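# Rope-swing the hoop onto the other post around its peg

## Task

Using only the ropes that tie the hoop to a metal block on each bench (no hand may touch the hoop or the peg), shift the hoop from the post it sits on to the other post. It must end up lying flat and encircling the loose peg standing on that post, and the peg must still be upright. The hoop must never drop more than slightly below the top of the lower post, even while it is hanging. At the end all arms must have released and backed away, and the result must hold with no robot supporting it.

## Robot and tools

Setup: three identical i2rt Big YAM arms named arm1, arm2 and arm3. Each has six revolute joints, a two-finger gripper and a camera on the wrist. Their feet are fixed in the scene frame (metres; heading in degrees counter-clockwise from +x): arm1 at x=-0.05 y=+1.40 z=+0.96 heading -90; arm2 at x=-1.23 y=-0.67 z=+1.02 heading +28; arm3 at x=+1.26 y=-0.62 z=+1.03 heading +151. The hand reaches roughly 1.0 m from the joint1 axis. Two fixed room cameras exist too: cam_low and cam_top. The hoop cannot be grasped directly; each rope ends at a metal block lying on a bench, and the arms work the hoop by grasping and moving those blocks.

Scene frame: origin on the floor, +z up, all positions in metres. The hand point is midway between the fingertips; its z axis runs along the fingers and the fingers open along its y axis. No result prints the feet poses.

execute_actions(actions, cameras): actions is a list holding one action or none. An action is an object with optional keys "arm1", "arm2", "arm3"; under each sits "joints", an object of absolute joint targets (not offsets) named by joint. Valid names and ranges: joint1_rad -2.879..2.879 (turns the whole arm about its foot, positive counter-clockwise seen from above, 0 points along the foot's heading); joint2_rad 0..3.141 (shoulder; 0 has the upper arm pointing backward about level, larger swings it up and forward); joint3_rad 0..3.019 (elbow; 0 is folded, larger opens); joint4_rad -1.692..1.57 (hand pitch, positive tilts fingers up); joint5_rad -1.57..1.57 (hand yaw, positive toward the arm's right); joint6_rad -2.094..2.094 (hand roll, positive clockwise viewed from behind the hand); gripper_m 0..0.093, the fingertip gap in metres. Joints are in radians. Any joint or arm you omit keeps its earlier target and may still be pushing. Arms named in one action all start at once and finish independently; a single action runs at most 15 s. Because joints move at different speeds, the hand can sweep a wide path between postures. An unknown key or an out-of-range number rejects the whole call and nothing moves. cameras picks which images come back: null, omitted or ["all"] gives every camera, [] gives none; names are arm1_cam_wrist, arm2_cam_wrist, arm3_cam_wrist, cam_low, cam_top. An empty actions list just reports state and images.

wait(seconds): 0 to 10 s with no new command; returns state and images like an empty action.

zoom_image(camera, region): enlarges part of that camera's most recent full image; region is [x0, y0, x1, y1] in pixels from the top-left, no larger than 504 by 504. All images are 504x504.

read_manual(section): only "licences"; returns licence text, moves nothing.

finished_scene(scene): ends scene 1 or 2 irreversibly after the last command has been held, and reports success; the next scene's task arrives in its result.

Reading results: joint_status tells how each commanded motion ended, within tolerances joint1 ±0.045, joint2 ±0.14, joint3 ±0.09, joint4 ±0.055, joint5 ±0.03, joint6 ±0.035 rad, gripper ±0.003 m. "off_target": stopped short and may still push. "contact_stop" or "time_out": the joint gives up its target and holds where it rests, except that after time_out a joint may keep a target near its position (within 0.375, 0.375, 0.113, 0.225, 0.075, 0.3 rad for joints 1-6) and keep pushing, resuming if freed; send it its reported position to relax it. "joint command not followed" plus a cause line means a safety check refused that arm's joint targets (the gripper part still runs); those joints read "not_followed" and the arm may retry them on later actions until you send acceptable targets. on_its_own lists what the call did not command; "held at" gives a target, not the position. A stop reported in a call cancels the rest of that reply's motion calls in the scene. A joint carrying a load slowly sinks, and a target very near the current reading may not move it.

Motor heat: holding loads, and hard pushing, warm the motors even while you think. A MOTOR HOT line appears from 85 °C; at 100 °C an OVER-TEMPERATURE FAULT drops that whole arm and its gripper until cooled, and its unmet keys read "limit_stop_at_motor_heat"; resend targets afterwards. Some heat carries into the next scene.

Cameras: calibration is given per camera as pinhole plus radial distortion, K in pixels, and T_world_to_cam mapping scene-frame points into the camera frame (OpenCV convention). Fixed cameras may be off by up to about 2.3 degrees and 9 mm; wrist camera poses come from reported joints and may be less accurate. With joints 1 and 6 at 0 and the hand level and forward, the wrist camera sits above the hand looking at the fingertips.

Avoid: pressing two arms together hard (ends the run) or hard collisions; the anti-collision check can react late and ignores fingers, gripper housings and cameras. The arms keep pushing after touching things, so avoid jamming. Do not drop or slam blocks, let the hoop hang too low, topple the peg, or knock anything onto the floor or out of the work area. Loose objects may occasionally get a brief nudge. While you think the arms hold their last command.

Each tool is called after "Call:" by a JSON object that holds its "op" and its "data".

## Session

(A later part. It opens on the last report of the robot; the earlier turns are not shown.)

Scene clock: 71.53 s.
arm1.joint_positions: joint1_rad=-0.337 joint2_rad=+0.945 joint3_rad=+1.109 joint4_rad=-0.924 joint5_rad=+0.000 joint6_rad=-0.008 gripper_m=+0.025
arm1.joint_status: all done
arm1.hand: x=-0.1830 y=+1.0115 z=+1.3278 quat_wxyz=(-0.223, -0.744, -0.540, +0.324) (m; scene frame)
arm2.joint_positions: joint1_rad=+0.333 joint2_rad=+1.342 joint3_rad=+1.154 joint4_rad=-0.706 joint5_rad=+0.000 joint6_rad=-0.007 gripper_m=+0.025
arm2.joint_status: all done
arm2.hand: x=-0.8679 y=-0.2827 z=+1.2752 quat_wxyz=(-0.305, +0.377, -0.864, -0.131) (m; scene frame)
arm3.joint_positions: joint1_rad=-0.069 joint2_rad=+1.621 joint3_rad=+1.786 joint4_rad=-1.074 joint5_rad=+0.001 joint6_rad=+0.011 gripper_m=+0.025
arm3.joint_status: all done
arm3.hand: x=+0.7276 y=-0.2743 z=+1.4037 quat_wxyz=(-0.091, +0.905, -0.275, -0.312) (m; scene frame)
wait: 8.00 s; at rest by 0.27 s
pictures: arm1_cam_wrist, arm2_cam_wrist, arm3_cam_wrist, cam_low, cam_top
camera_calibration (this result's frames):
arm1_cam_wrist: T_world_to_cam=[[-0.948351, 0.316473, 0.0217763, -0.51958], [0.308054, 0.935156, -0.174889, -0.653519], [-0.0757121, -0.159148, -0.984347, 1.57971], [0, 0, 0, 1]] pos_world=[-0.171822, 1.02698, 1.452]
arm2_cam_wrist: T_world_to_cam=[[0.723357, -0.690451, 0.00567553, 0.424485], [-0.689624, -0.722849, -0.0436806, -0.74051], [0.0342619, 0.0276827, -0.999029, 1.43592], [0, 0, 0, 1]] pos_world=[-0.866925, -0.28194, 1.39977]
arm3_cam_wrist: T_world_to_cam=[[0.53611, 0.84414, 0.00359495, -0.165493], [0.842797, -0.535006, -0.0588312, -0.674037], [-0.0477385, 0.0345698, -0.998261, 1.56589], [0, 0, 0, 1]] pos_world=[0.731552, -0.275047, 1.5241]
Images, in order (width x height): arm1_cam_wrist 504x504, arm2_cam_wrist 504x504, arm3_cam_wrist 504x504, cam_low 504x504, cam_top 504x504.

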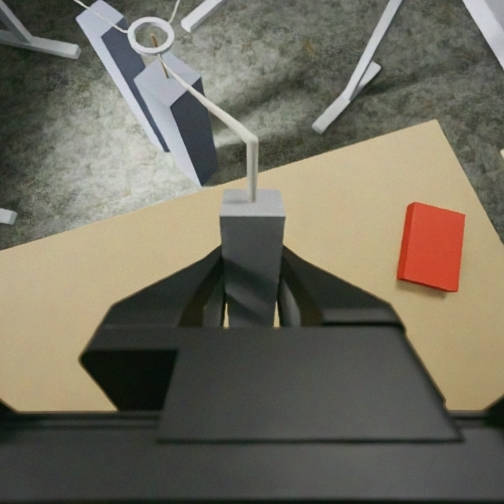

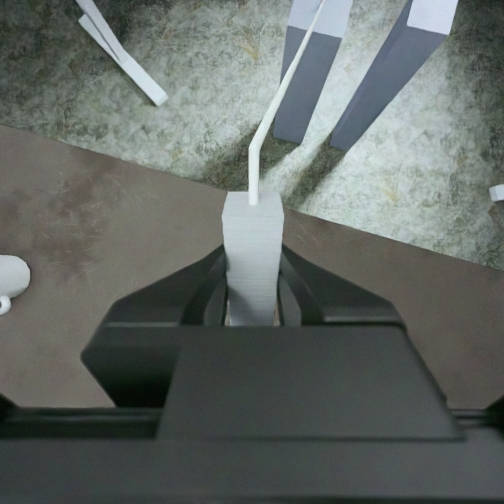

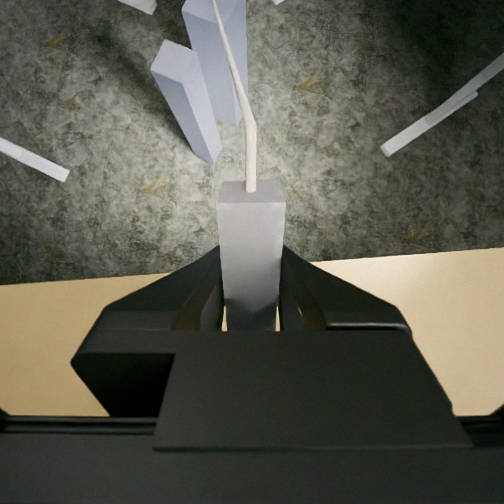

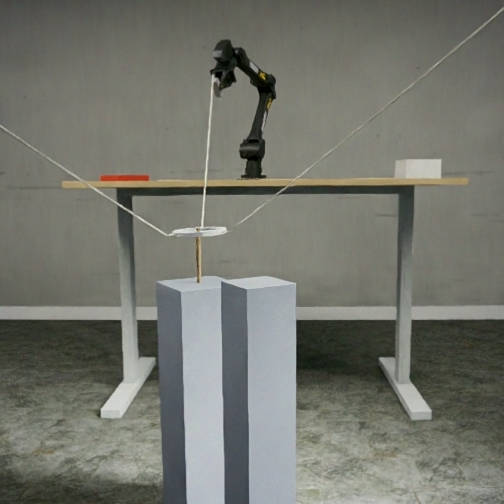

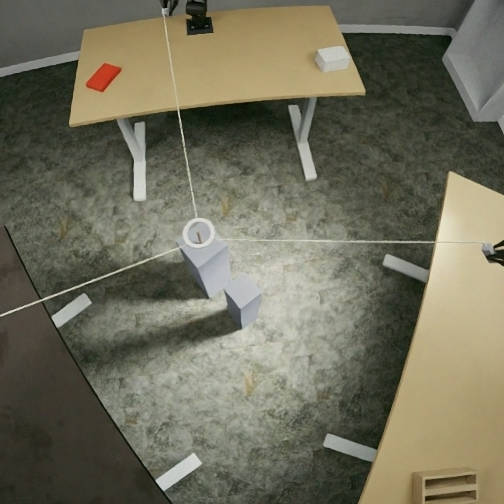

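Call:
{"op": "execute_actions", "data": {"actions": [{"arm1":{"joints":{"joint3_rad":0.843,"joint4_rad":-0.61}},"arm2":{"joints":{"joint2_rad":1.429,"joint3_rad":0.97,"joint4_rad":-0.377}},"arm3":{"joints":{"joint3_rad":1.48,"joint4_rad":-0.735}}}], "cameras": ["cam_low","cam_top"]}}

Call:
{"op": "wait", "data": {"seconds": 5}}

Call:
{"op": "zoom_image", "data": {"camera": "cam_low", "region": [120, 160, 300, 300]}}

Call:
{"op": "zoom_image", "data": {"camera": "cam_top", "region": [150, 180, 250, 280]}}

Scene clock: 73.33 s.
arm1.joint_positions: joint1_rad=-0.337 joint2_rad=+0.944 joint3_rad=+0.807 joint4_rad=-0.635 joint5_rad=+0.000 joint6_rad=-0.008 gripper_m=+0.025
arm1.joint_status: all done
arm1.hand: x=-0.1840 y=+1.0131 z=+1.2109 quat_wxyz=(-0.219, -0.746, -0.541, +0.319) (m; scene frame)
arm2.joint_positions: joint1_rad=+0.333 joint2_rad=+1.449 joint3_rad=+0.939 joint4_rad=-0.396 joint5_rad=+0.000 joint6_rad=-0.007 gripper_m=+0.025
arm2.joint_status: all done
arm2.hand: x=-0.8701 y=-0.2852 z=+1.1575 quat_wxyz=(-0.299, +0.378, -0.866, -0.128) (m; scene frame)
arm3.joint_positions: joint1_rad=-0.069 joint2_rad=+1.621 joint3_rad=+1.472 joint4_rad=-0.761 joint5_rad=+0.001 joint6_rad=+0.011 gripper_m=+0.025
arm3.joint_status: all done
arm3.hand: x=+0.7265 y=-0.2736 z=+1.2847 quat_wxyz=(-0.092, +0.905, -0.275, -0.313) (m; scene frame)
pictures: cam_low, cam_top
Images, in order (width x height): cam_low 504x504, cam_top 504x504.

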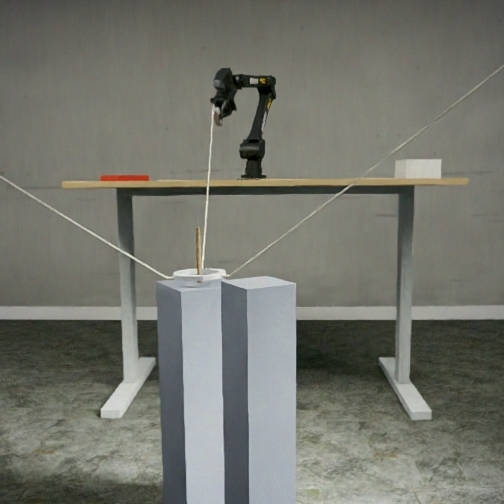

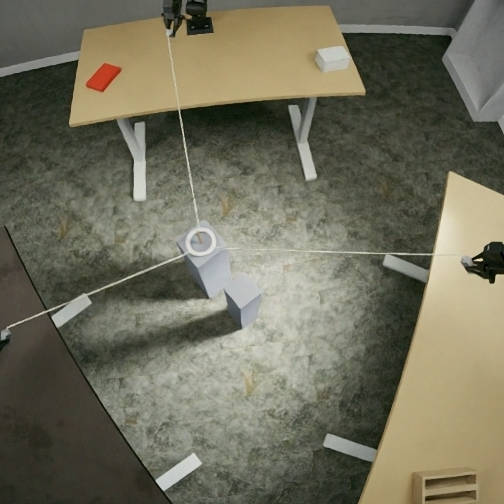

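Scene clock: 78.33 s.
arm1.joint_positions: joint1_rad=-0.337 joint2_rad=+0.944 joint3_rad=+0.807 joint4_rad=-0.635 joint5_rad=+0.000 joint6_rad=-0.008 gripper_m=+0.025
arm1.joint_status: all done
arm1.hand: x=-0.1840 y=+1.0131 z=+1.2109 quat_wxyz=(-0.219, -0.746, -0.541, +0.319) (m; scene frame)
arm2.joint_positions: joint1_rad=+0.333 joint2_rad=+1.449 joint3_rad=+0.939 joint4_rad=-0.396 joint5_rad=+0.000 joint6_rad=-0.007 gripper_m=+0.025
arm2.joint_status: all done
arm2.hand: x=-0.8701 y=-0.2852 z=+1.1575 quat_wxyz=(-0.299, +0.378, -0.866, -0.128) (m; scene frame)
arm3.joint_positions: joint1_rad=-0.069 joint2_rad=+1.621 joint3_rad=+1.472 joint4_rad=-0.761 joint5_rad=+0.001 joint6_rad=+0.011 gripper_m=+0.025
arm3.joint_status: all done
arm3.hand: x=+0.7265 y=-0.2736 z=+1.2847 quat_wxyz=(-0.092, +0.905, -0.275, -0.313) (m; scene frame)
wait: 5.00 s; at rest by 0.27 s
pictures: arm1_cam_wrist, arm2_cam_wrist, arm3_cam_wrist, cam_low, cam_top
camera_calibration (this result's frames):
arm1_cam_wrist: T_world_to_cam=[[-0.948388, 0.316368, 0.0216994, -0.518304], [0.308863, 0.93706, -0.162859, -0.691476], [-0.071857, -0.147752, -0.986411, 1.45643], [0, 0, 0, 1]] pos_world=[-0.173328, 1.02712, 1.33527]
arm2_cam_wrist: T_world_to_cam=[[0.723407, -0.690397, 0.00578219, 0.425023], [-0.689974, -0.723214, -0.0299573, -0.765293], [0.0248642, 0.0176818, -0.999534, 1.30806], [0, 0, 0, 1]] pos_world=[-0.868021, -0.283165, 1.28207]
arm3_cam_wrist: T_world_to_cam=[[0.536112, 0.844139, 0.00360461, -0.165116], [0.842759, -0.534982, -0.0595927, -0.678702], [-0.0483762, 0.0349862, -0.998216, 1.44751], [0, 0, 0, 1]] pos_world=[0.730528, -0.274355, 1.40508]
Images, in order (width x height): arm1_cam_wrist 504x504, arm2_cam_wrist 504x504, arm3_cam_wrist 504x504, cam_low 504x504, cam_top 504x504.

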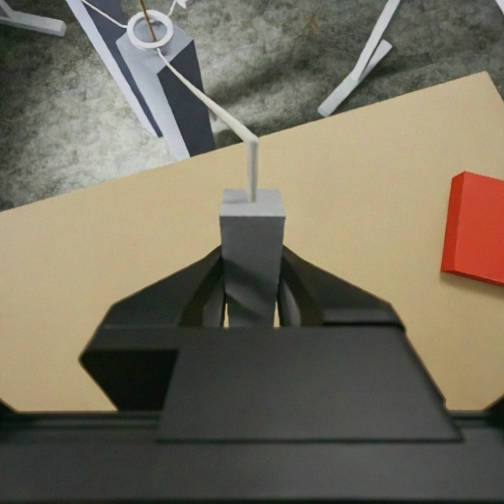

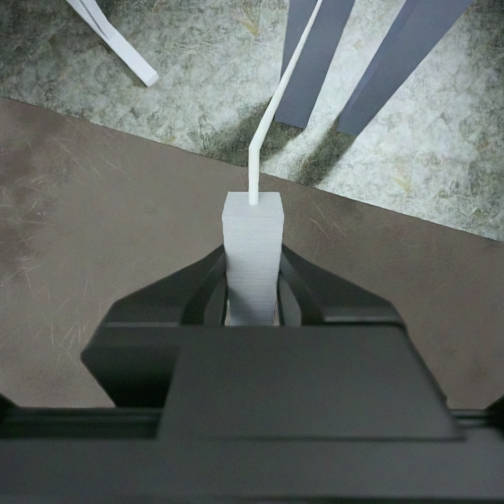

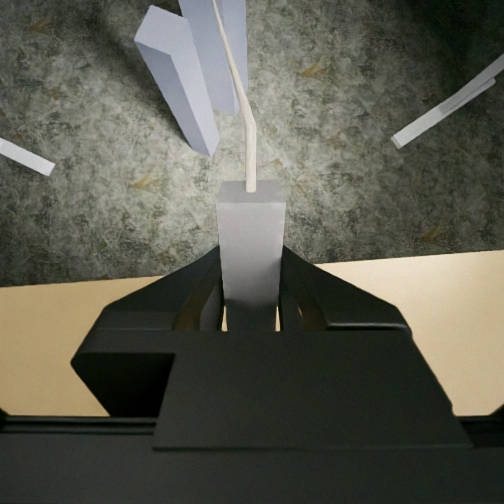

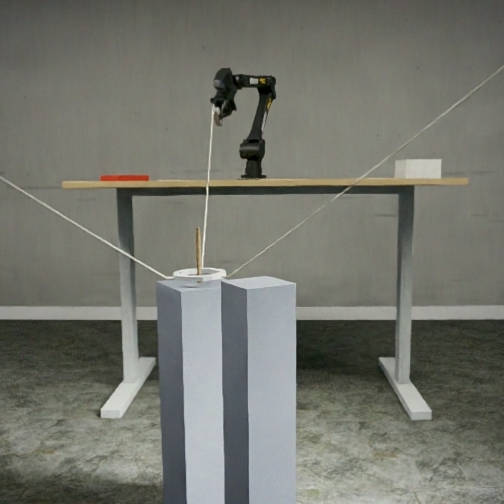

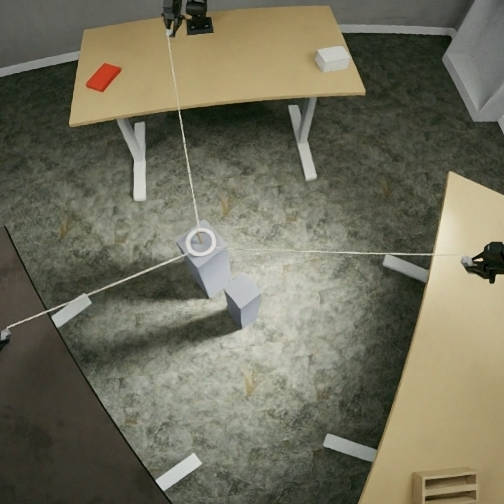

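Region (120, 160, 300, 300) of cam_low's 504x504 image, scaled by 2.800, with more detail than that image has.

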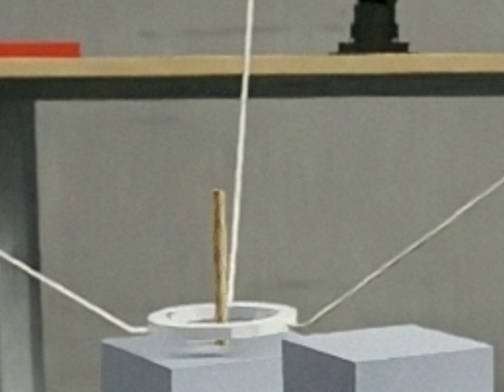

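Region (150, 180, 250, 280) of cam_top's 504x504 image, scaled by 5.040, with more detail than that image has.

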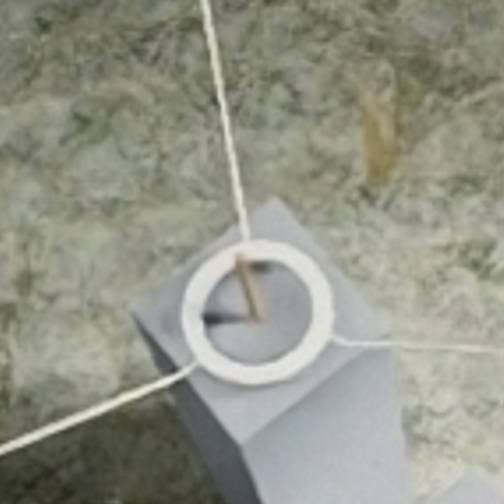

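Call:
{"op": "execute_actions", "data": {"actions": [{"arm1":{"joints":{"joint2_rad":1.985,"joint3_rad":1.55,"joint4_rad":-1.079}},"arm2":{"joints":{"joint2_rad":2.10,"joint3_rad":1.578,"joint4_rad":-0.978}},"arm3":{"joints":{"joint2_rad":2.095,"joint3_rad":1.435,"joint4_rad":-0.862}}}], "cameras": ["cam_low","cam_top"]}}

Scene clock: 80.53 s.
arm1.joint_positions: joint1_rad=-0.336 joint2_rad=+2.012 joint3_rad=+1.507 joint4_rad=-1.074 joint5_rad=-0.001 joint6_rad=-0.007 gripper_m=+0.025
arm1.joint_status: all done
arm1.hand: x=-0.2402 y=+0.8555 z=+0.9708 quat_wxyz=(+0.008, -0.811, -0.585, -0.001) (m; scene frame)
arm2.joint_positions: joint1_rad=+0.333 joint2_rad=+2.117 joint3_rad=+1.533 joint4_rad=-0.969 joint5_rad=+0.000 joint6_rad=-0.006 gripper_m=+0.025
arm2.joint_status: all done
arm2.hand: x=-0.8212 y=-0.2334 z=+0.9856 quat_wxyz=(-0.008, +0.400, -0.916, -0.003) (m; scene frame)
arm3.joint_positions: joint1_rad=-0.069 joint2_rad=+2.116 joint3_rad=+1.425 joint4_rad=-0.855 joint5_rad=+0.001 joint6_rad=+0.010 gripper_m=+0.025
arm3.joint_status: all done
arm3.hand: x=+0.7766 y=-0.3065 z=+0.9600 quat_wxyz=(-0.004, +0.957, -0.290, -0.013) (m; scene frame)
pictures: cam_low, cam_top
Images, in order (width x height): cam_low 504x504, cam_top 504x504.

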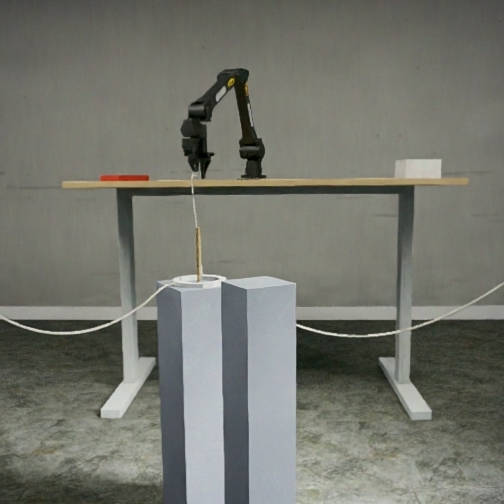

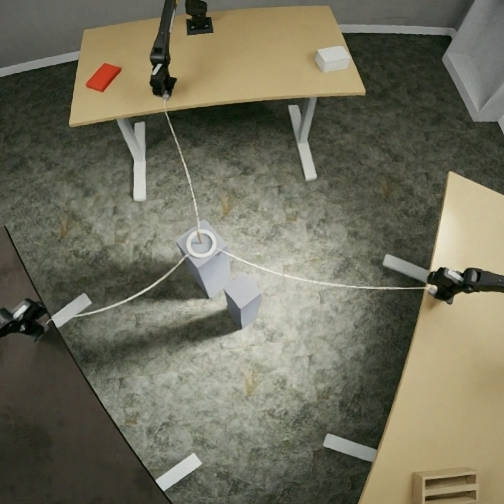

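Call:
{"op": "execute_actions", "data": {"actions": [{"arm1":{"joints":{"gripper_m":0.07}},"arm2":{"joints":{"gripper_m":0.07}},"arm3":{"joints":{"gripper_m":0.07}}}], "cameras": []}}

Call:
{"op": "execute_actions", "data": {"actions": [{"arm1":{"joints":{"joint2_rad":1.7}},"arm2":{"joints":{"joint2_rad":1.8}},"arm3":{"joints":{"joint2_rad":1.8}}}], "cameras": ["cam_low","cam_top"]}}

Scene clock: 81.50 s.
arm1.joint_positions: joint1_rad=-0.336 joint2_rad=+2.012 joint3_rad=+1.507 joint4_rad=-1.074 joint5_rad=-0.001 joint6_rad=-0.007 gripper_m=+0.070
arm1.joint_status: all done
arm1.hand: x=-0.2402 y=+0.8555 z=+0.9708 quat_wxyz=(+0.008, -0.811, -0.585, -0.001) (m; scene frame)
arm2.joint_positions: joint1_rad=+0.333 joint2_rad=+2.112 joint3_rad=+1.533 joint4_rad=-0.969 joint5_rad=+0.000 joint6_rad=-0.006 gripper_m=+0.070
arm2.joint_status: all done
arm2.hand: x=-0.8208 y=-0.2328 z=+0.9880 quat_wxyz=(-0.010, +0.400, -0.917, -0.004) (m; scene frame)
arm3.joint_positions: joint1_rad=-0.069 joint2_rad=+2.116 joint3_rad=+1.425 joint4_rad=-0.855 joint5_rad=+0.001 joint6_rad=+0.010 gripper_m=+0.070
arm3.joint_status: all done
arm3.hand: x=+0.7766 y=-0.3065 z=+0.9600 quat_wxyz=(-0.004, +0.957, -0.290, -0.013) (m; scene frame)
pictures: none
No camera images: the call's "cameras" was empty. Leave "cameras" out to get every camera's image.

Scene clock: 82.97 s.
arm1.joint_positions: joint1_rad=-0.336 joint2_rad=+1.698 joint3_rad=+1.525 joint4_rad=-1.075 joint5_rad=-0.001 joint6_rad=-0.007 gripper_m=+0.070
arm1.joint_status: all done
arm1.hand: x=-0.2429 y=+0.8406 z=+1.1559 quat_wxyz=(-0.088, -0.800, -0.578, +0.133) (m; scene frame)
arm2.joint_positions: joint1_rad=+0.333 joint2_rad=+1.794 joint3_rad=+1.564 joint4_rad=-0.971 joint5_rad=+0.000 joint6_rad=-0.006 gripper_m=+0.070
arm2.joint_status: all done
arm2.hand: x=-0.7986 y=-0.2091 z=+1.1916 quat_wxyz=(-0.169, +0.393, -0.901, -0.072) (m; scene frame)
arm3.joint_positions: joint1_rad=-0.069 joint2_rad=+1.781 joint3_rad=+1.425 joint4_rad=-0.855 joint5_rad=+0.001 joint6_rad=+0.010 gripper_m=+0.070
arm3.joint_status: all done
arm3.hand: x=+0.7476 y=-0.2876 z=+1.1539 quat_wxyz=(-0.051, +0.941, -0.285, -0.173) (m; scene frame)
pictures: cam_low, cam_top
Images, in order (width x height): cam_low 504x504, cam_top 504x504.

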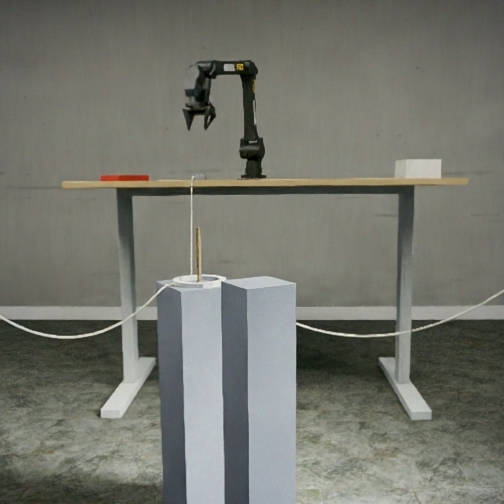

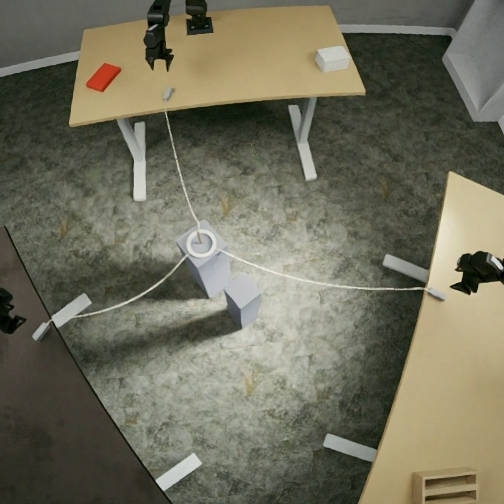

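Call:
{"op": "finished_scene", "data": {"scene": 1}}

The scene is finished: the task was done.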